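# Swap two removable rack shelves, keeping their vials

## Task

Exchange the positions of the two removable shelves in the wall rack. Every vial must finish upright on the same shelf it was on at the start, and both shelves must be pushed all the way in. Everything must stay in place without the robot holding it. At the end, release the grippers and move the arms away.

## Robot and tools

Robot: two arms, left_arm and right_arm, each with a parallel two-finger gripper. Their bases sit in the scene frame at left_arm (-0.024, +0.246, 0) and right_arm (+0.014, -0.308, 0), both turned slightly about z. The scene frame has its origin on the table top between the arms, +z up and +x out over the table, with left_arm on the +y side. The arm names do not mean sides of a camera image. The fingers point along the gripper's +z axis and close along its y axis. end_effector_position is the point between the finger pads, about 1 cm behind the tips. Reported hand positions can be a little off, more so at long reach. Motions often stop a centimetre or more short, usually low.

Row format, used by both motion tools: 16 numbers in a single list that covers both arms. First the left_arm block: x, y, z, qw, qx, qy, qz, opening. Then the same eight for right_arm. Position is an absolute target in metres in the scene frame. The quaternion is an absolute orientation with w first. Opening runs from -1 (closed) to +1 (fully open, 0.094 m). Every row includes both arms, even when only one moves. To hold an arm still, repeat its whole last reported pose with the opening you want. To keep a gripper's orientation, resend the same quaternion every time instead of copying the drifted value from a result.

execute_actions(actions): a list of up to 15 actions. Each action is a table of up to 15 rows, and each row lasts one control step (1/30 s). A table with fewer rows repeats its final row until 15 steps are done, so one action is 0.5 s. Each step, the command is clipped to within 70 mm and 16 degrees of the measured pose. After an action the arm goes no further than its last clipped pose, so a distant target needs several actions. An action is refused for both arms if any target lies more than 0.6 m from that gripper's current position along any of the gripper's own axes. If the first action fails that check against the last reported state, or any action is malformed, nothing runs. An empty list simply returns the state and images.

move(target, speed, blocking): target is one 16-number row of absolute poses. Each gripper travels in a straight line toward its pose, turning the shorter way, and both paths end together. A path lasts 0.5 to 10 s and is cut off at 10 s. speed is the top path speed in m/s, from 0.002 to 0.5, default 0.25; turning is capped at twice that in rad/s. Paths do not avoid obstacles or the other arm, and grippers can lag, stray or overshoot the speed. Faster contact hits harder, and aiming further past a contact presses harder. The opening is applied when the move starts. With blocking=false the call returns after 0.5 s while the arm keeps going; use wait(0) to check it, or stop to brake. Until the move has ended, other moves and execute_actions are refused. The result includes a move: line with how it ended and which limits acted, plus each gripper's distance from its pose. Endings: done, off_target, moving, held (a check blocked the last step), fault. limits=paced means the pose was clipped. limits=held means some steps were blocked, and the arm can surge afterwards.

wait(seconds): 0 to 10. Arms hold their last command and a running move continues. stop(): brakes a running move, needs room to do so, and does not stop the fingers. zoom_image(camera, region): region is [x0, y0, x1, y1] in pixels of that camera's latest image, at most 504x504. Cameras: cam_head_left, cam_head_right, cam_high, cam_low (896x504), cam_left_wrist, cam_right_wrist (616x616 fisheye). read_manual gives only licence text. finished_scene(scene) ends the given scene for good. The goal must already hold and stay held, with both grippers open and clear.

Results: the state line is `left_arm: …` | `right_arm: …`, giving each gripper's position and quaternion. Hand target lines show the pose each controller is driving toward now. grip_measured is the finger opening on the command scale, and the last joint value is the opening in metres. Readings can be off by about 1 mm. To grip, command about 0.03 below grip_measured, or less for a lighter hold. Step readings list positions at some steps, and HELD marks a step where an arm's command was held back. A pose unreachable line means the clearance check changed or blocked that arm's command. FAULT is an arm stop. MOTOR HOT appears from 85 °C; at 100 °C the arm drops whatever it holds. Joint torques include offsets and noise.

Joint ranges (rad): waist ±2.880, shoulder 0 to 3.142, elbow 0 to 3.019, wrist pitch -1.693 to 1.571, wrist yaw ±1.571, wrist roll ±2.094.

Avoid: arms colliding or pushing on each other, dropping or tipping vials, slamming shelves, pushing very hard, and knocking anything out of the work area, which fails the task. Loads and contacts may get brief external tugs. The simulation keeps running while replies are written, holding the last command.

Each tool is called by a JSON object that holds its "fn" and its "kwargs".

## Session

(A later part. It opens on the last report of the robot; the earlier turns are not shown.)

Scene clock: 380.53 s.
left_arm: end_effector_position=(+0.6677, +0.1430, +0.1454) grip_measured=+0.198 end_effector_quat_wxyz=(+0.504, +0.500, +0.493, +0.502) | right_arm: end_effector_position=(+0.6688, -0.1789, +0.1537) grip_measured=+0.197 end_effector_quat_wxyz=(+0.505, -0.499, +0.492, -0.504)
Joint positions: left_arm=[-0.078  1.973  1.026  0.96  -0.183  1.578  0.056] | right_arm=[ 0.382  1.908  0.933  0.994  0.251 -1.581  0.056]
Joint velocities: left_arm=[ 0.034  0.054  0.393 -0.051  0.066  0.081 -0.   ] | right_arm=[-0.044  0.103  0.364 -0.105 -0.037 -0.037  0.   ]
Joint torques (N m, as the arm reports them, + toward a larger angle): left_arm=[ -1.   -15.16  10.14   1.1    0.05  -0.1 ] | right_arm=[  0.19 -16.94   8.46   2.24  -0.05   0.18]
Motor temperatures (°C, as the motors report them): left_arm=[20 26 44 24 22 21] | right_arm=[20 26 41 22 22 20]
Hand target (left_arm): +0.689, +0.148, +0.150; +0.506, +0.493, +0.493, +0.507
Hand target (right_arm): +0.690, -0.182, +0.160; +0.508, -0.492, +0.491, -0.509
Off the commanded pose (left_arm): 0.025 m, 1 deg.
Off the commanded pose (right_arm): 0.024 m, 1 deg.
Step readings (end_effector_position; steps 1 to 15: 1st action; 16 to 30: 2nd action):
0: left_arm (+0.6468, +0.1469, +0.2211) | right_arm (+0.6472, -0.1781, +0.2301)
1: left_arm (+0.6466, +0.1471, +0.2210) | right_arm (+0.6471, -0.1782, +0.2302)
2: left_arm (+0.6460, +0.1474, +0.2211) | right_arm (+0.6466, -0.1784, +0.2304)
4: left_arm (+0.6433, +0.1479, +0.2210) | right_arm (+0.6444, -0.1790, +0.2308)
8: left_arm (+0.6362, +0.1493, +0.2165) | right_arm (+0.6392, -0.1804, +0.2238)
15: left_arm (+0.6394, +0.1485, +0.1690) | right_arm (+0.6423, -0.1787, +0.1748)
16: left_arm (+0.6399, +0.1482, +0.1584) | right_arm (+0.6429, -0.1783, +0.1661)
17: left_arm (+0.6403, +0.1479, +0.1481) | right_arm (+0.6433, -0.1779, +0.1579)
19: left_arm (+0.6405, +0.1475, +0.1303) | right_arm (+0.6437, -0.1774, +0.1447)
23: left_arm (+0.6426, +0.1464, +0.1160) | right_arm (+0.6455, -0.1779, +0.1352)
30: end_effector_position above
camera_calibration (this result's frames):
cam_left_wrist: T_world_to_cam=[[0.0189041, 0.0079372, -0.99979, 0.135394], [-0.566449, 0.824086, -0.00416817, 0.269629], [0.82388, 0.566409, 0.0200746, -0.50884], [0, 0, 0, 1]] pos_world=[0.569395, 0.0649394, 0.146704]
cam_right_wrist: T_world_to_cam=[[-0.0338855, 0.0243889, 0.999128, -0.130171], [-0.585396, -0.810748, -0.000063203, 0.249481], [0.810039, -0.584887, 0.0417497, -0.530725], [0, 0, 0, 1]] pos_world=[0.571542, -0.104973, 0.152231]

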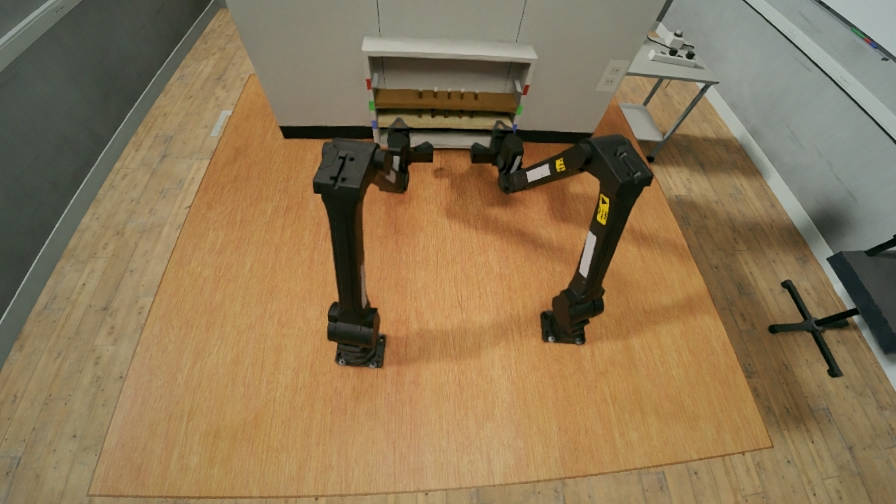

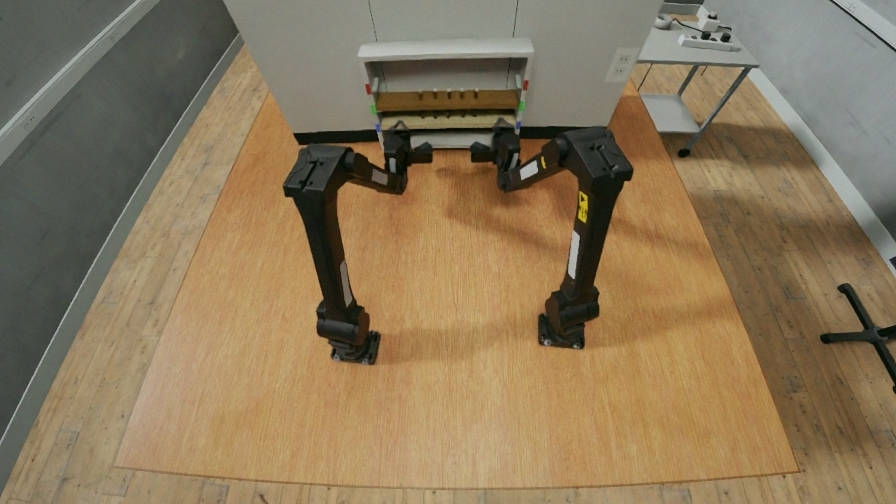

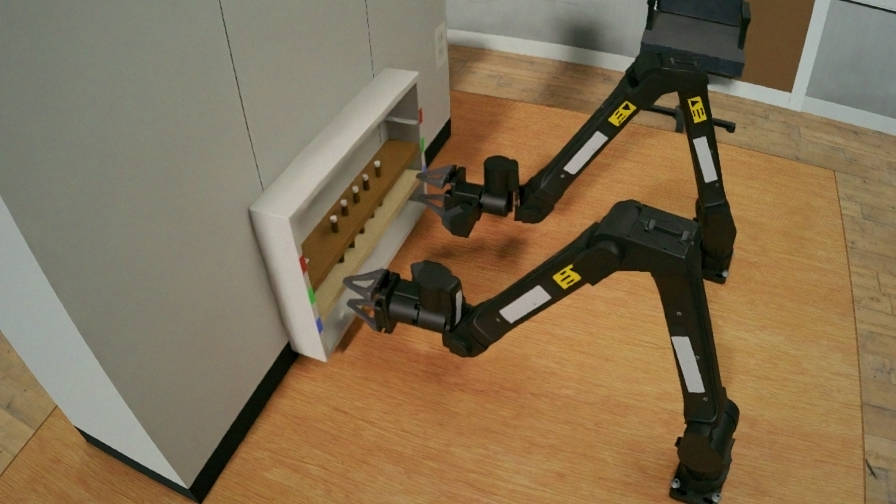

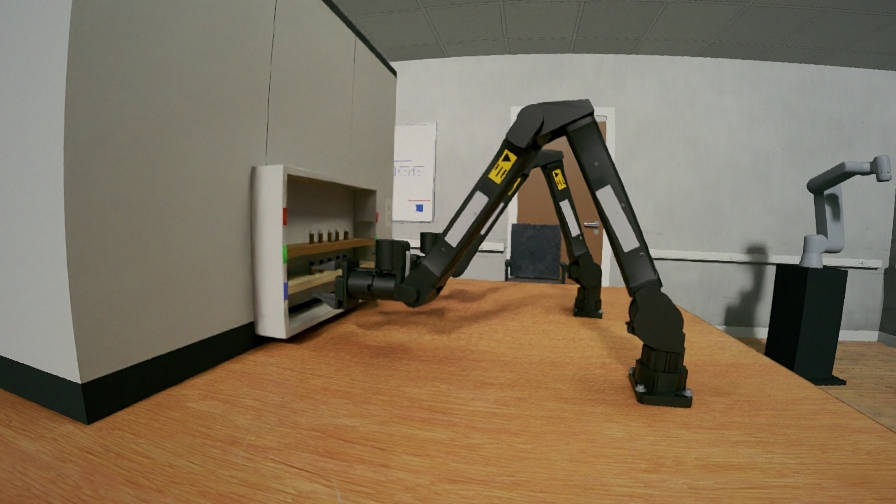

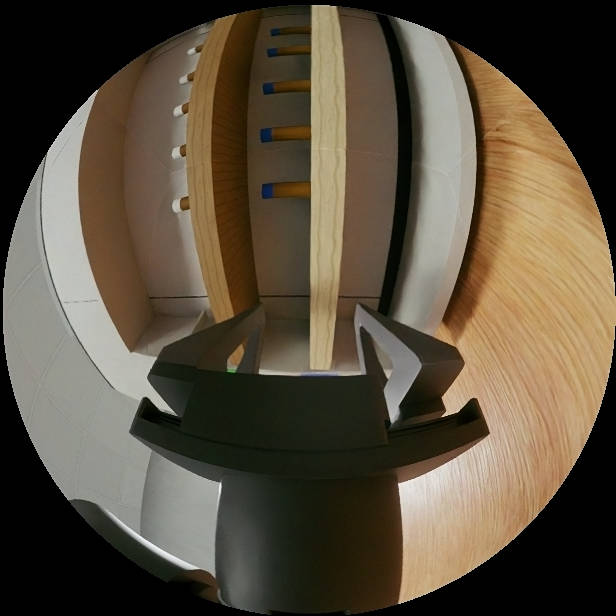

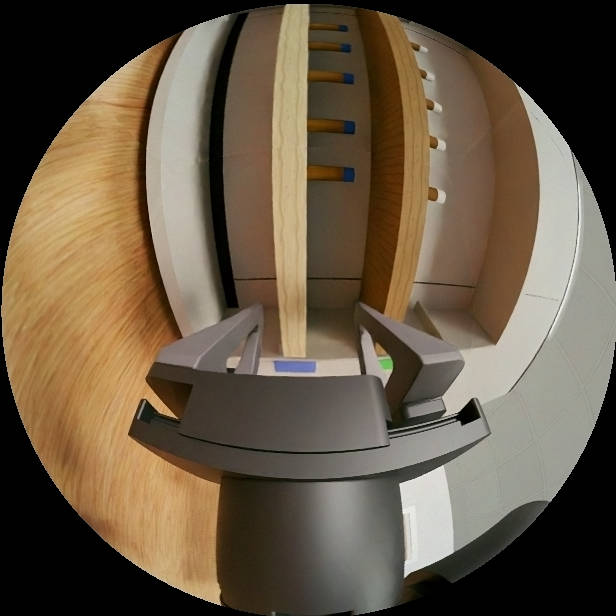

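{"fn": "wait", "kwargs": {"seconds": 0}}

Scene clock: 382.80 s.
left_arm: end_effector_position=(+0.6772, +0.1446, +0.1489) grip_measured=+0.198 end_effector_quat_wxyz=(+0.506, +0.496, +0.492, +0.506) | right_arm: end_effector_position=(+0.6772, -0.1799, +0.1556) grip_measured=+0.197 end_effector_quat_wxyz=(+0.506, -0.496, +0.492, -0.506)
Joint positions: left_arm=[-0.073  1.986  1.055  0.955 -0.182  1.578  0.056] | right_arm=[ 0.377  1.919  0.958  0.985  0.25  -1.581  0.056]
Joint velocities: left_arm=[ 0.015  0.005 -0.022 -0.007  0.095 -0.007 -0.   ] | right_arm=[-0.005 -0.005 -0.012 -0.002 -0.037 -0.125 -0.   ]
Joint torques (N m, as the arm reports them, + toward a larger angle): left_arm=[ -1.   -16.26   9.96   1.18   0.03  -0.09] | right_arm=[ -0.13 -17.23   8.35   2.23  -0.02   0.17]
Motor temperatures (°C, as the motors report them): left_arm=[20 26 44 24 22 21] | right_arm=[20 26 41 22 22 20]
Hand target (left_arm): +0.689, +0.147, +0.150; +0.506, +0.493, +0.493, +0.507
Hand target (right_arm): +0.690, -0.182, +0.160; +0.508, -0.492, +0.491, -0.509
Off the commanded pose (left_arm): 0.015 m, 0 deg.
Off the commanded pose (right_arm): 0.015 m, 1 deg.
camera_calibration (this result's frames):
cam_left_wrist: T_world_to_cam=[[0.0301149, 0.00590658, -0.999529, 0.131417], [-0.56981, 0.821684, -0.0123122, 0.277546], [0.821225, 0.569912, 0.0281106, -0.517559], [0, 0, 0, 1]] pos_world=[0.579223, 0.0661321, 0.149321]
cam_right_wrist: T_world_to_cam=[[-0.038593, 0.0232932, 0.998983, -0.128743], [-0.588475, -0.808506, -0.00388226, 0.25662], [0.807594, -0.588027, 0.0449101, -0.537595], [0, 0, 0, 1]] pos_world=[0.580205, -0.105642, 0.153752]

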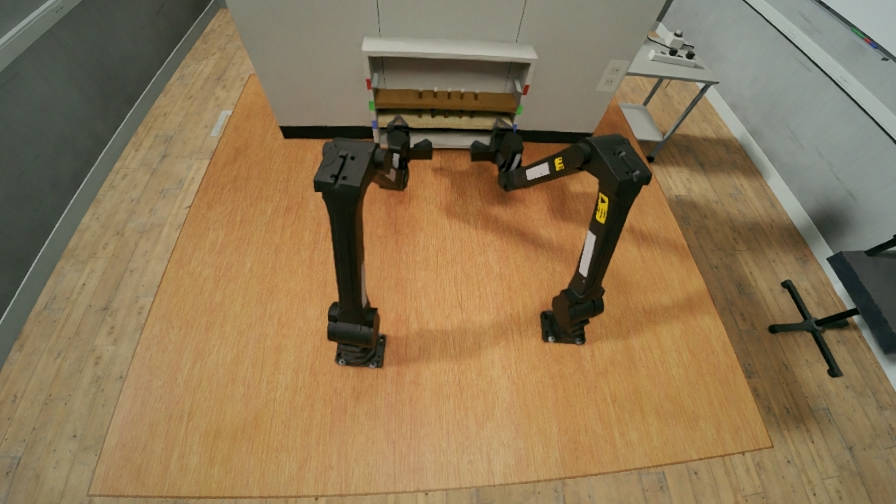

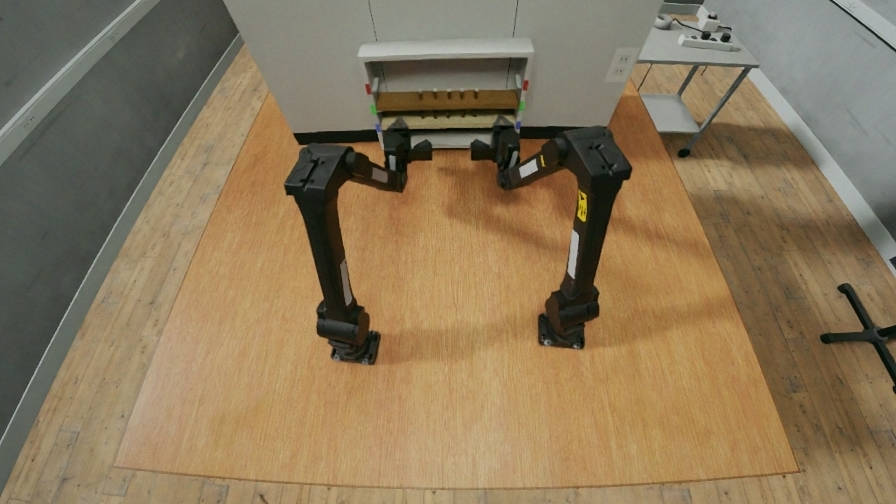

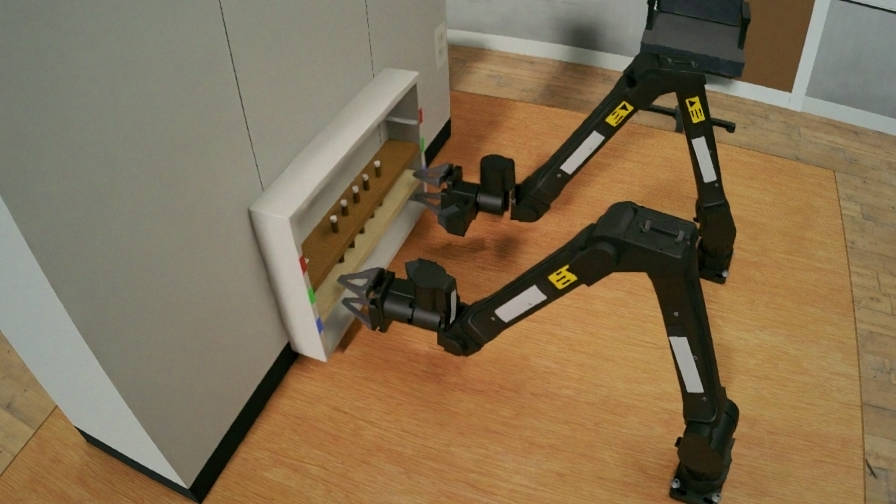

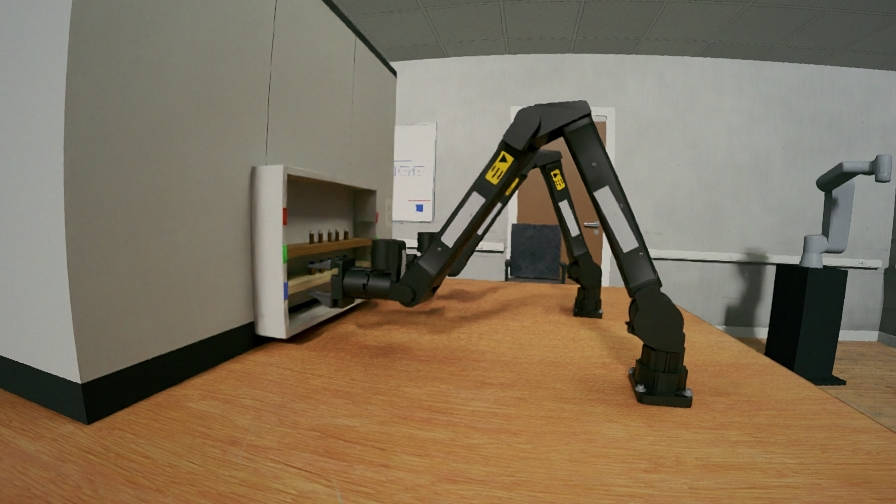

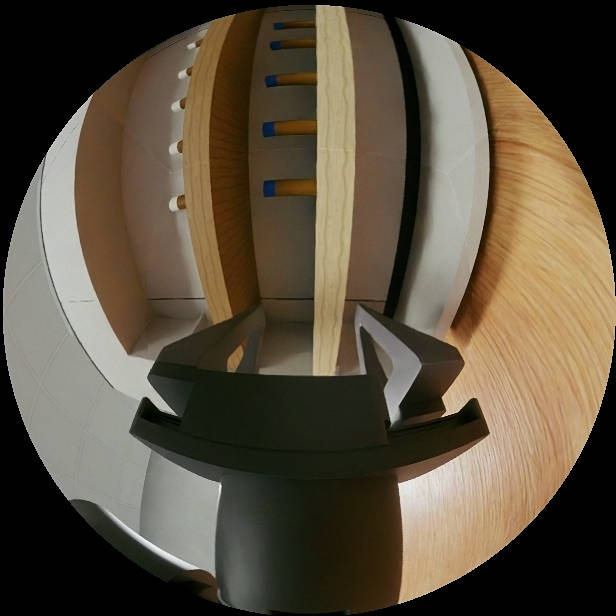

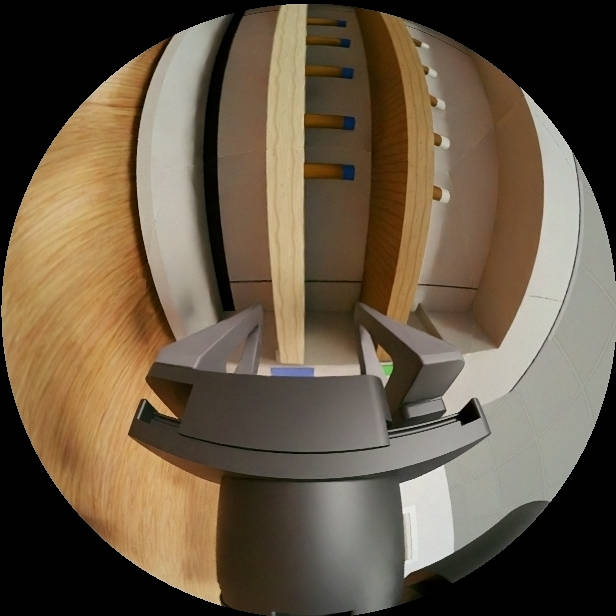

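{"fn": "execute_actions", "kwargs": {"actions": [[[0.693,0.1475,0.1485,0.506,0.494,0.494,0.506,0.2,0.693,-0.1815,0.1585,0.508,-0.492,0.492,-0.508,0.2],[0.696,0.1475,0.148,0.506,0.494,0.494,0.506,0.2,0.696,-0.1815,0.158,0.508,-0.492,0.492,-0.508,0.2],[0.6995,0.1475,0.1475,0.506,0.494,0.494,0.506,0.2,0.6995,-0.1815,0.1575,0.508,-0.492,0.492,-0.508,0.2],[0.703,0.1475,0.147,0.506,0.494,0.494,0.506,0.2,0.703,-0.1815,0.157,0.508,-0.492,0.492,-0.508,0.2],[0.7065,0.1475,0.1465,0.506,0.494,0.494,0.506,0.2,0.7065,-0.1815,0.1565,0.508,-0.492,0.492,-0.508,0.2],[0.71,0.1475,0.146,0.506,0.494,0.494,0.506,0.2,0.71,-0.1815,0.156,0.508,-0.492,0.492,-0.508,0.2],[0.7135,0.1475,0.1455,0.506,0.494,0.494,0.506,0.2,0.7135,-0.1815,0.1555,0.508,-0.492,0.492,-0.508,0.2],[0.717,0.1475,0.1455,0.506,0.494,0.494,0.506,0.2,0.717,-0.1815,0.1555,0.508,-0.492,0.492,-0.508,0.2],[0.7205,0.1475,0.1455,0.506,0.494,0.494,0.506,0.2,0.7205,-0.1815,0.1555,0.508,-0.492,0.492,-0.508,0.2],[0.724,0.1475,0.1455,0.506,0.494,0.494,0.506,0.2,0.724,-0.1815,0.1555,0.508,-0.492,0.492,-0.508,0.2],[0.7275,0.1475,0.1455,0.506,0.494,0.494,0.506,0.2,0.7275,-0.1815,0.1555,0.508,-0.492,0.492,-0.508,0.2],[0.731,0.1475,0.1455,0.506,0.494,0.494,0.506,0.2,0.731,-0.1815,0.1555,0.508,-0.492,0.492,-0.508,0.2],[0.7345,0.1475,0.1455,0.506,0.494,0.494,0.506,0.2,0.7345,-0.1815,0.1555,0.508,-0.492,0.492,-0.508,0.2],[0.738,0.1475,0.1455,0.506,0.494,0.494,0.506,0.18,0.738,-0.1815,0.1555,0.508,-0.492,0.492,-0.508,0.18],[0.7415,0.1475,0.1455,0.506,0.494,0.494,0.506,0.15,0.7415,-0.1815,0.1555,0.508,-0.492,0.492,-0.508,0.15]]]}}

{"fn": "wait", "kwargs": {"seconds": 0.3}}

Scene clock: 403.17 s.
left_arm: end_effector_position=(+0.7165, +0.1432, +0.1378) grip_measured=+0.163 end_effector_quat_wxyz=(+0.502, +0.501, +0.495, +0.502) | right_arm: end_effector_position=(+0.7164, -0.1778, +0.1459) grip_measured=+0.164 end_effector_quat_wxyz=(+0.502, -0.502, +0.494, -0.502)
Joint positions: left_arm=[-0.062  2.065  1.181  0.892 -0.168  1.578  0.055] | right_arm=[ 0.362  1.996  1.078  0.927  0.23  -1.581  0.055]
Joint velocities: left_arm=[ 0.034  0.161  0.335 -0.173  0.081 -0.007 -0.024] | right_arm=[-0.073  0.132  0.315 -0.154 -0.081  0.007 -0.024]
Joint torques (N m, as the arm reports them, + toward a larger angle): left_arm=[ -1.29 -18.07  11.51   1.24   0.04  -0.1 ] | right_arm=[ -0.58 -19.33   9.55   2.31   0.01   0.2 ]
Motor temperatures (°C, as the motors report them): left_arm=[20 26 45 23 22 21] | right_arm=[20 26 42 22 22 20]
Hand target (left_arm): +0.738, +0.147, +0.147; +0.506, +0.494, +0.494, +0.506
Hand target (right_arm): +0.738, -0.182, +0.157; +0.508, -0.492, +0.492, -0.508
Off the commanded pose (left_arm): 0.026 m, 1 deg.
Off the commanded pose (right_arm): 0.027 m, 1 deg.
Step readings (end_effector_position):
0: left_arm (+0.6772, +0.1446, +0.1489) | right_arm (+0.6772, -0.1799, +0.1556)
1: left_arm (+0.6772, +0.1445, +0.1485) | right_arm (+0.6772, -0.1799, +0.1555)
2: left_arm (+0.6775, +0.1443, +0.1482) | right_arm (+0.6774, -0.1797, +0.1550)
4: left_arm (+0.6797, +0.1438, +0.1464) | right_arm (+0.6796, -0.1786, +0.1530)
8: left_arm (+0.6917, +0.1425, +0.1422) | right_arm (+0.6915, -0.1763, +0.1488)
15: end_effector_position above
camera_calibration (this result's frames):
cam_left_wrist: T_world_to_cam=[[0.0136681, 0.0090816, -0.999865, 0.130535], [-0.567718, 0.823223, -0.000283483, 0.297531], [0.823109, 0.567646, 0.0164077, -0.54814], [0, 0, 0, 1]] pos_world=[0.618309, 0.0650295, 0.139595]
cam_right_wrist: T_world_to_cam=[[-0.0243622, 0.027102, 0.999336, -0.127142], [-0.585051, -0.81096, 0.00773059, 0.276777], [0.81063, -0.584474, 0.0356128, -0.5678], [0, 0, 0, 1]] pos_world=[0.619107, -0.103963, 0.145139]

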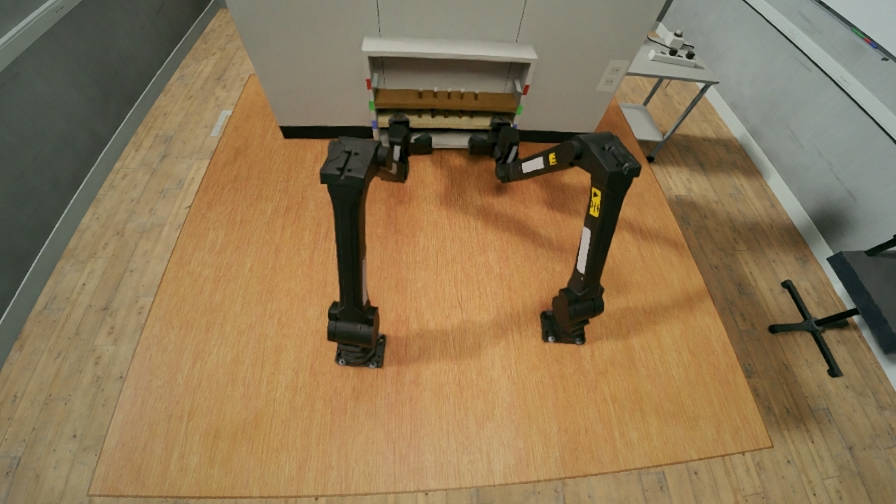

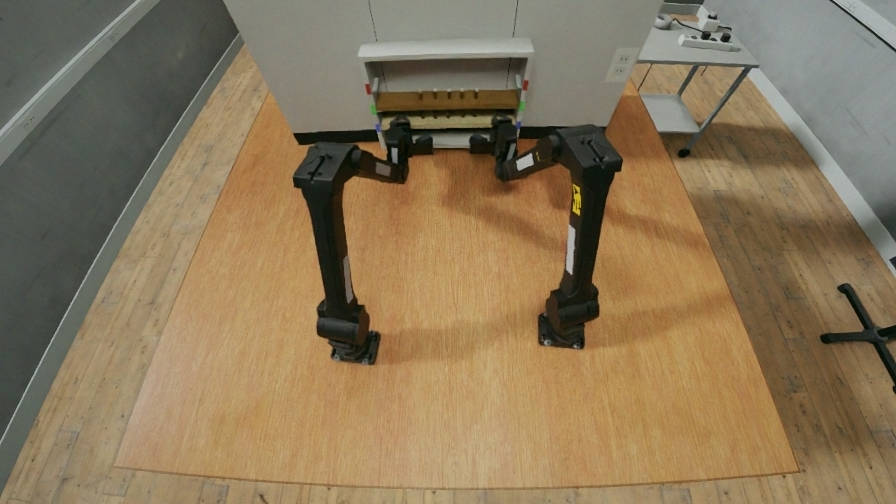

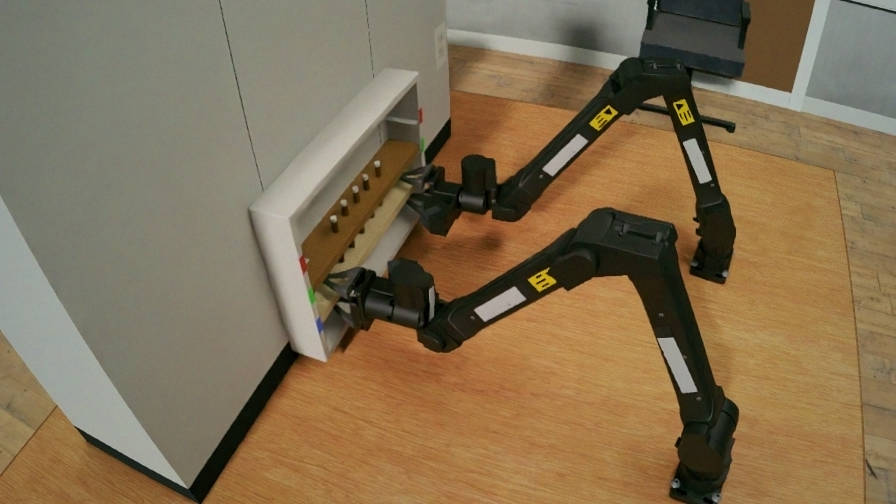

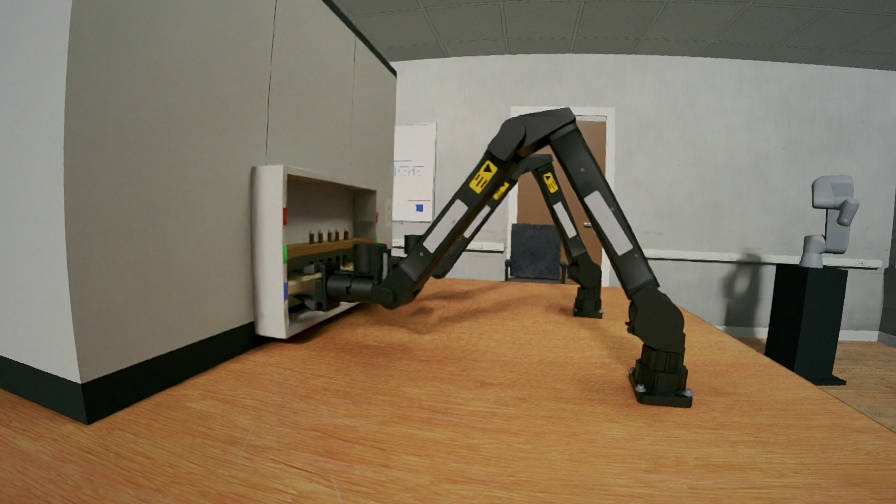

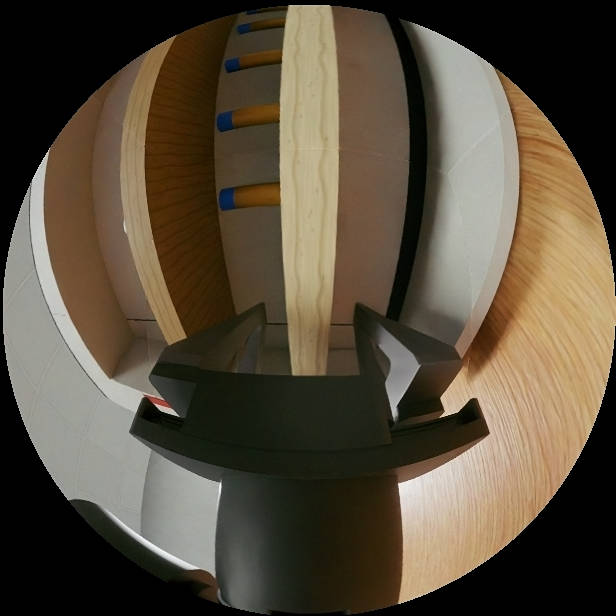

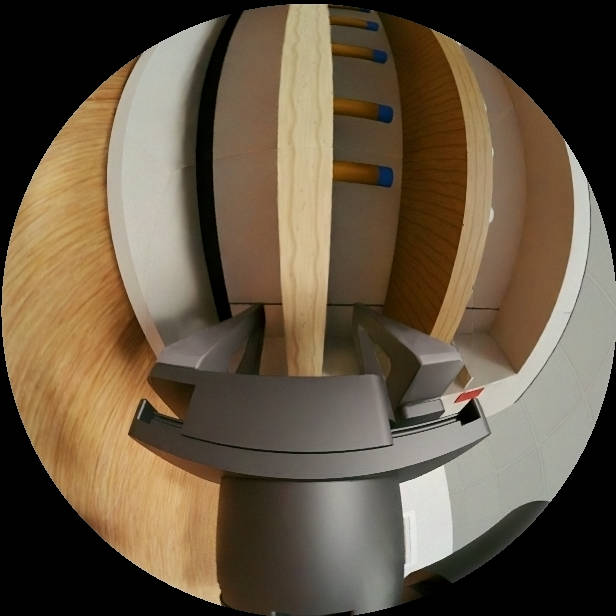

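Scene clock: 403.47 s.
left_arm: end_effector_position=(+0.7239, +0.1447, +0.1391) grip_measured=+0.152 end_effector_quat_wxyz=(+0.502, +0.500, +0.495, +0.503) | right_arm: end_effector_position=(+0.7242, -0.1799, +0.1476) grip_measured=+0.153 end_effector_quat_wxyz=(+0.502, -0.500, +0.494, -0.504)
Joint positions: left_arm=[-0.058  2.077  1.205  0.882 -0.168  1.578  0.054] | right_arm=[ 0.356  2.006  1.101  0.917  0.228 -1.581  0.054]
Joint velocities: left_arm=[-0.024  0.015 -0.007  0.007  0.007 -0.037  0.   ] | right_arm=[-0.015 -0.005  0.022  0.002 -0.022 -0.051 -0.002]
Joint torques (N m, as the arm reports them, + toward a larger angle): left_arm=[ -1.1  -17.92  11.28   1.14   0.04  -0.11] | right_arm=[ -0.52 -19.3    9.37   2.22  -0.03   0.19]
Motor temperatures (°C, as the motors report them): left_arm=[20 26 45 23 22 21] | right_arm=[20 26 42 22 22 20]
Hand target (left_arm): +0.738, +0.147, +0.146; +0.506, +0.494, +0.494, +0.506
Hand target (right_arm): +0.738, -0.182, +0.157; +0.508, -0.492, +0.492, -0.508
Off the commanded pose (left_arm): 0.019 m, 1 deg.
Off the commanded pose (right_arm): 0.019 m, 1 deg.
wait: 0.30 s; at rest by 0.27 s
camera_calibration (this result's frames):
cam_left_wrist: T_world_to_cam=[[0.0166479, 0.00860833, -0.999824, 0.129565], [-0.570224, 0.821486, -0.00242183, 0.302877], [0.821321, 0.570164, 0.0185847, -0.554464], [0, 0, 0, 1]] pos_world=[0.625944, 0.0662112, 0.140581]
cam_right_wrist: T_world_to_cam=[[-0.0275898, 0.0264258, 0.99927, -0.126357], [-0.588471, -0.808502, 0.00513328, 0.282948], [0.808048, -0.587899, 0.0378572, -0.574486], [0, 0, 0, 1]] pos_world=[0.627232, -0.105636, 0.146561]

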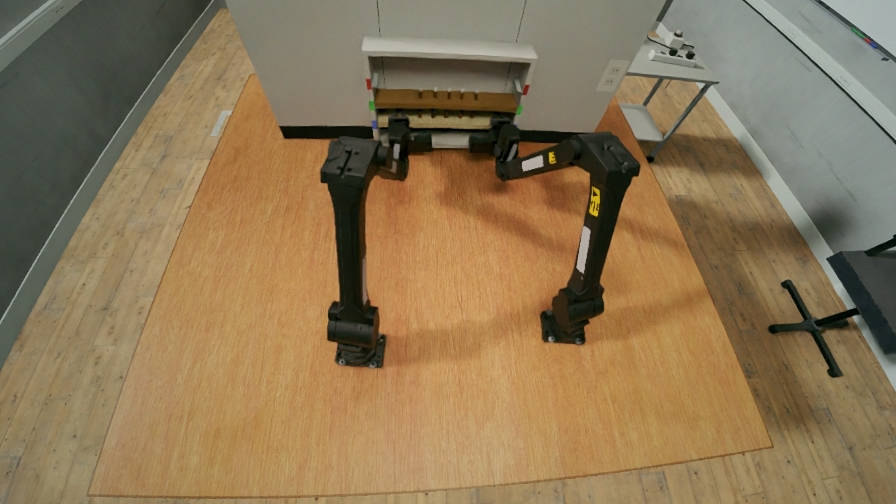

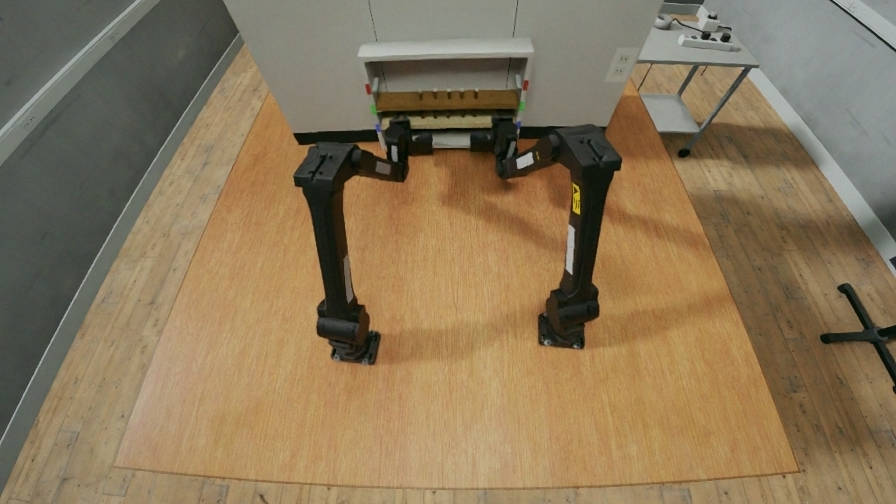

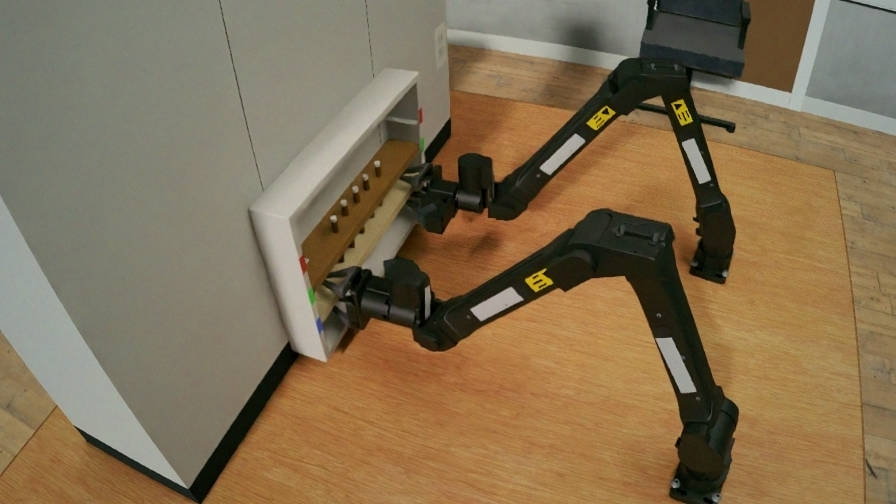

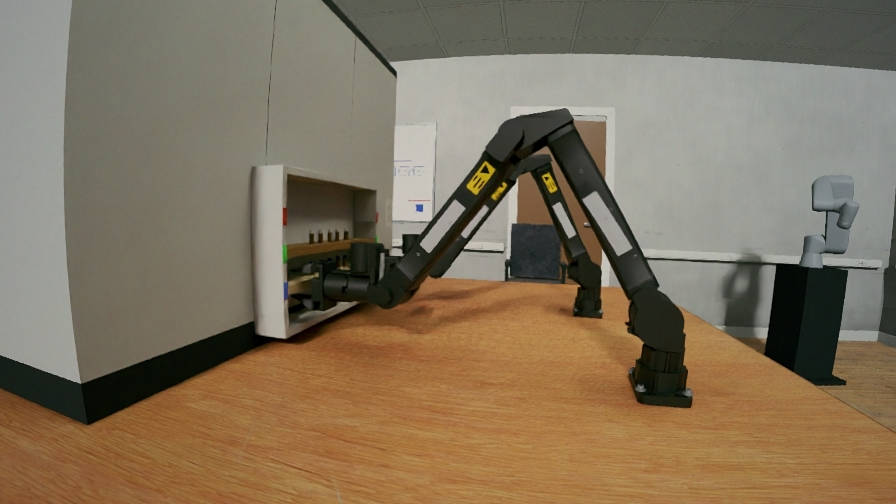

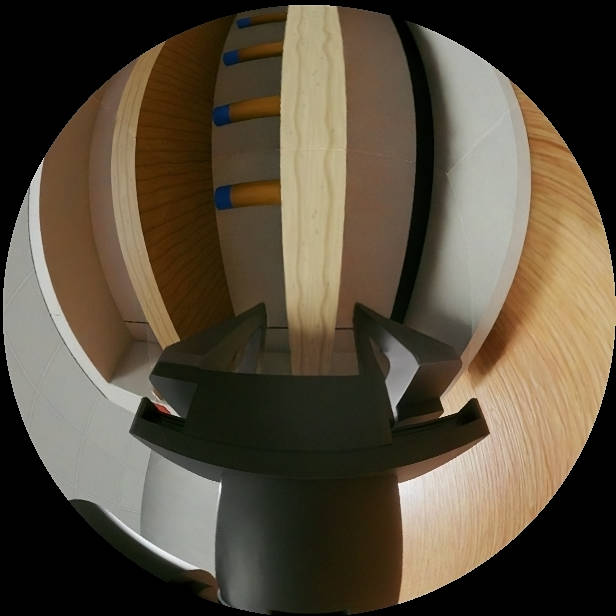

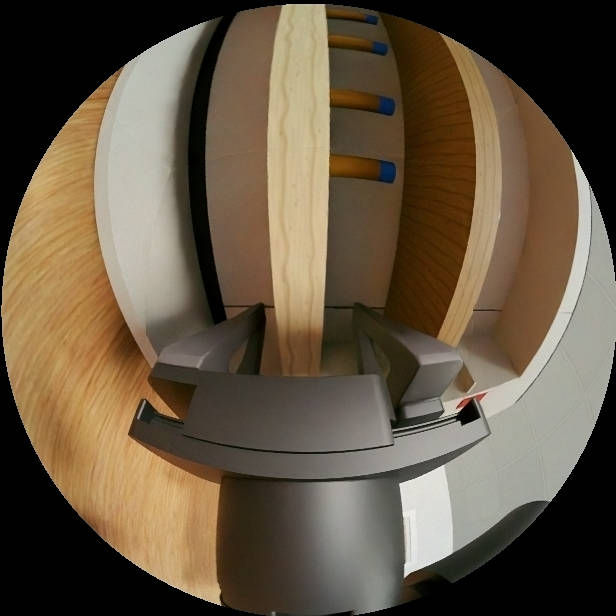

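{"fn": "execute_actions", "kwargs": {"actions": [[[0.7405,0.1475,0.1455,0.506,0.494,0.494,0.506,0.05,0.7405,-0.1815,0.155,0.508,-0.492,0.492,-0.508,0.05],[0.741,0.1475,0.145,0.506,0.494,0.494,0.506,-0.05,0.741,-0.1815,0.154,0.508,-0.492,0.492,-0.508,-0.05],[0.7415,0.1475,0.1445,0.506,0.494,0.494,0.506,-0.15,0.7415,-0.1815,0.153,0.508,-0.492,0.492,-0.508,-0.15],[0.742,0.1475,0.1445,0.506,0.494,0.494,0.506,-0.25,0.742,-0.1815,0.152,0.508,-0.492,0.492,-0.508,-0.25],[0.742,0.1475,0.1445,0.506,0.494,0.494,0.506,-0.33,0.742,-0.1815,0.1515,0.508,-0.492,0.492,-0.508,-0.33],[0.742,0.1475,0.1445,0.506,0.494,0.494,0.506,-0.4,0.742,-0.1815,0.1515,0.508,-0.492,0.492,-0.508,-0.4],[0.742,0.1475,0.1445,0.506,0.494,0.494,0.506,-0.46,0.742,-0.1815,0.1515,0.508,-0.492,0.492,-0.508,-0.46],[0.742,0.1475,0.1445,0.506,0.494,0.494,0.506,-0.51,0.742,-0.1815,0.1515,0.508,-0.492,0.492,-0.508,-0.51],[0.742,0.1475,0.1445,0.506,0.494,0.494,0.506,-0.55,0.742,-0.1815,0.1515,0.508,-0.492,0.492,-0.508,-0.55],[0.742,0.1475,0.1445,0.506,0.494,0.494,0.506,-0.58,0.742,-0.1815,0.1515,0.508,-0.492,0.492,-0.508,-0.58],[0.742,0.1475,0.1445,0.506,0.494,0.494,0.506,-0.605,0.742,-0.1815,0.1515,0.508,-0.492,0.492,-0.508,-0.605],[0.742,0.1475,0.1445,0.506,0.494,0.494,0.506,-0.63,0.742,-0.1815,0.1515,0.508,-0.492,0.492,-0.508,-0.63],[0.742,0.1475,0.1445,0.506,0.494,0.494,0.506,-0.65,0.742,-0.1815,0.1515,0.508,-0.492,0.492,-0.508,-0.65],[0.742,0.1475,0.1445,0.506,0.494,0.494,0.506,-0.67,0.742,-0.1815,0.1515,0.508,-0.492,0.492,-0.508,-0.67],[0.742,0.1475,0.1445,0.506,0.494,0.494,0.506,-0.69,0.742,-0.1815,0.1515,0.508,-0.492,0.492,-0.508,-0.69]]]}}

Scene clock: 418.77 s.
left_arm: end_effector_position=(+0.7249, +0.1444, +0.1384) grip_measured=-0.644 end_effector_quat_wxyz=(+0.502, +0.500, +0.495, +0.503) | right_arm: end_effector_position=(+0.7266, -0.1793, +0.1442) grip_measured=-0.639 end_effector_quat_wxyz=(+0.502, -0.500, +0.494, -0.503)
Joint positions: left_arm=[-0.058  2.079  1.209  0.88  -0.167  1.578  0.017] | right_arm=[ 0.356  2.017  1.109  0.919  0.228 -1.581  0.017]
Joint velocities: left_arm=[ 0.005  0.005 -0.007 -0.017 -0.007 -0.066 -0.   ] | right_arm=[-0.005 -0.005  0.002 -0.007 -0.051  0.022 -0.   ]
Joint torques (N m, as the arm reports them, + toward a larger angle): left_arm=[ -0.94 -17.37  11.71   1.04   0.07  -0.1 ] | right_arm=[ -0.19 -19.15   9.35   2.53  -0.08   0.18]
Motor temperatures (°C, as the motors report them): left_arm=[20 26 46 23 22 21] | right_arm=[20 26 43 22 22 20]
Hand target (left_arm): +0.741, +0.148, +0.145; +0.506, +0.494, +0.494, +0.506
Hand target (right_arm): +0.741, -0.182, +0.152; +0.508, -0.492, +0.492, -0.508
Off the commanded pose (left_arm): 0.018 m, 1 deg.
Off the commanded pose (right_arm): 0.017 m, 1 deg.
Step readings (end_effector_position):
0: left_arm (+0.7239, +0.1447, +0.1391) | right_arm (+0.7242, -0.1799, +0.1476)
1: left_arm (+0.7239, +0.1446, +0.1391) | right_arm (+0.7242, -0.1799, +0.1476)
2: left_arm (+0.7239, +0.1446, +0.1391) | right_arm (+0.7242, -0.1799, +0.1476)
4: left_arm (+0.7239, +0.1446, +0.1391) | right_arm (+0.7242, -0.1799, +0.1463)
8: left_arm (+0.7247, +0.1444, +0.1390) | right_arm (+0.7250, -0.1797, +0.1423)
15: end_effector_position above
camera_calibration (this result's frames):
cam_left_wrist: T_world_to_cam=[[0.0159042, 0.00873379, -0.999835, 0.129426], [-0.569599, 0.821921, -0.00188084, 0.303108], [0.821769, 0.569535, 0.0180467, -0.555263], [0, 0, 0, 1]] pos_world=[0.62689, 0.0659805, 0.139996]
cam_right_wrist: T_world_to_cam=[[-0.0264755, 0.0263083, 0.999303, -0.123767], [-0.588461, -0.808506, 0.00569463, 0.284724], [0.808092, -0.5879, 0.036887, -0.575833], [0, 0, 0, 1]] pos_world=[0.629599, -0.105075, 0.1433]

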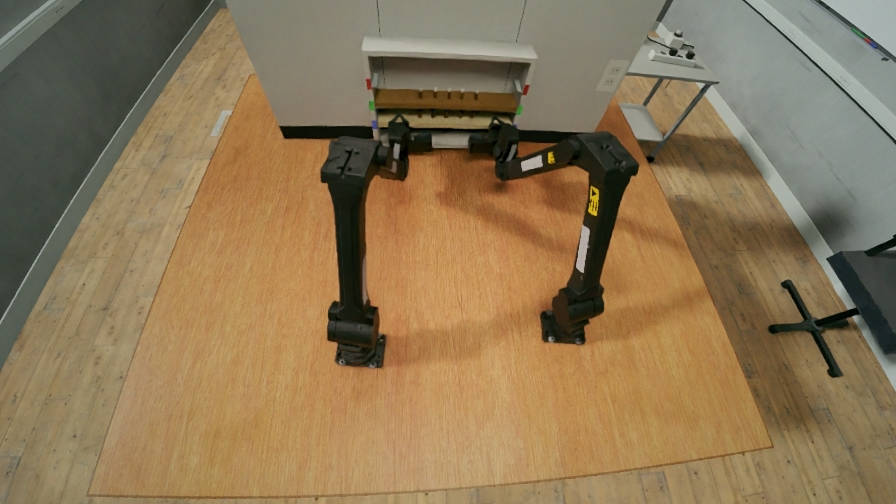

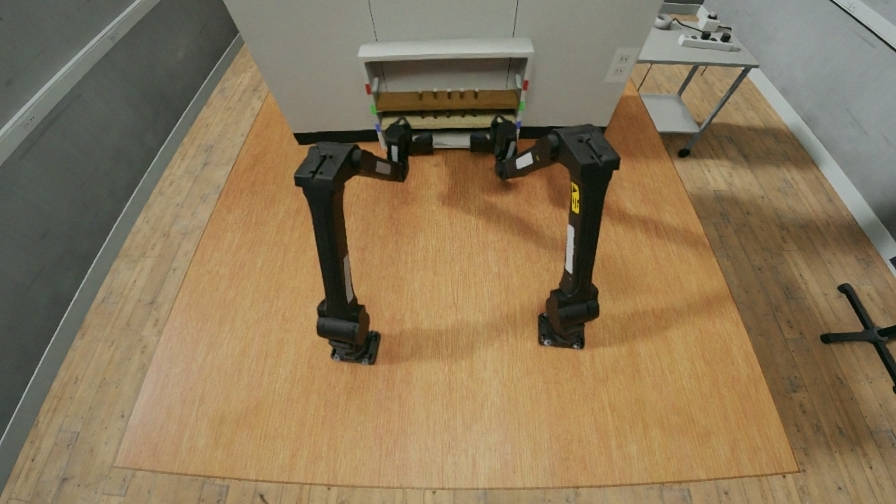

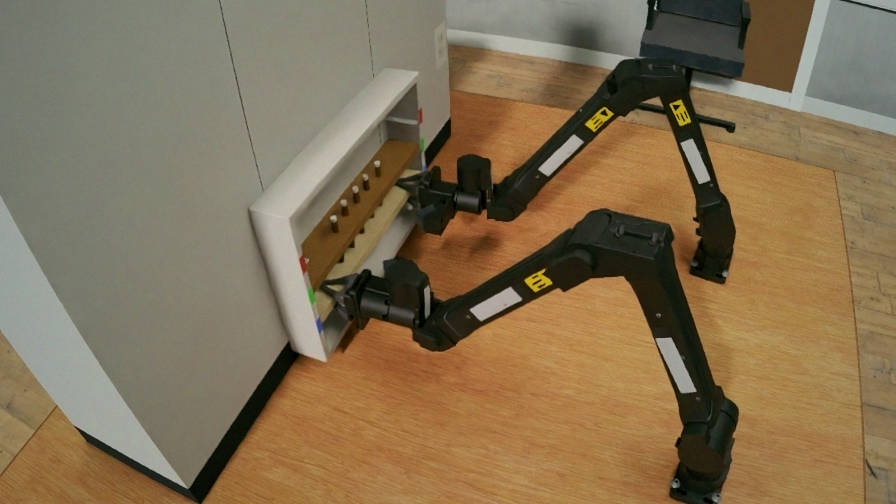

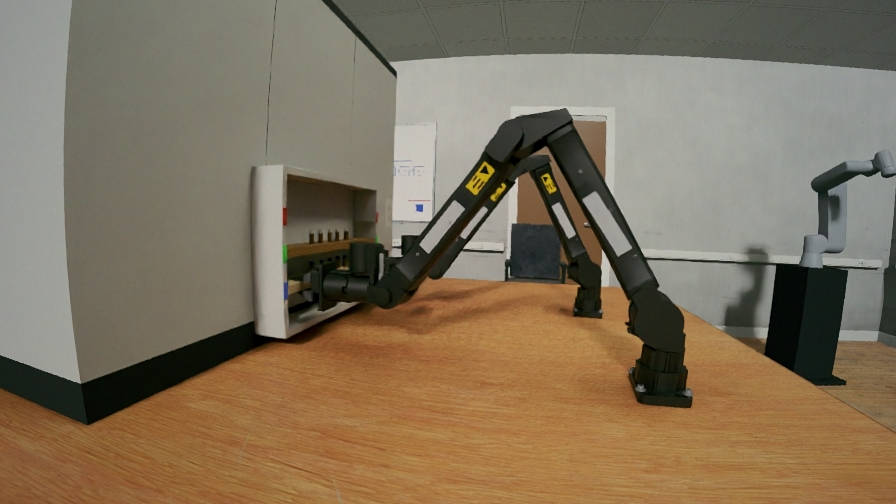

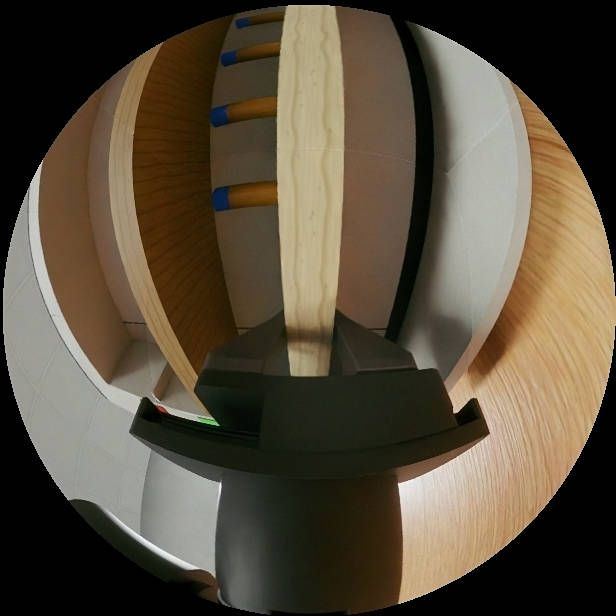

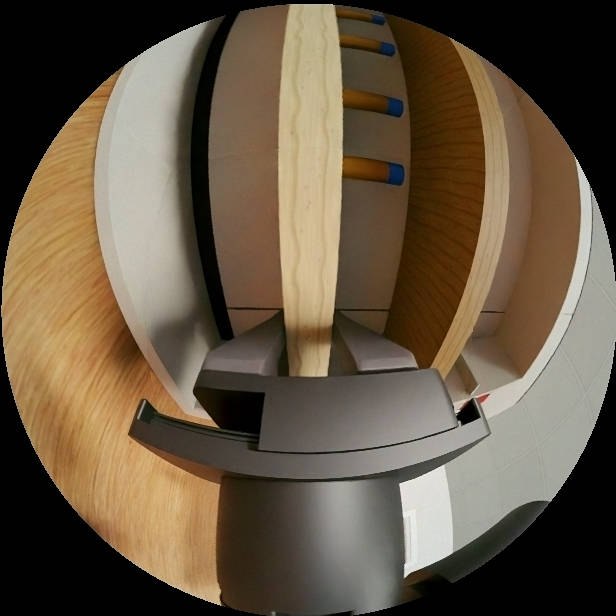

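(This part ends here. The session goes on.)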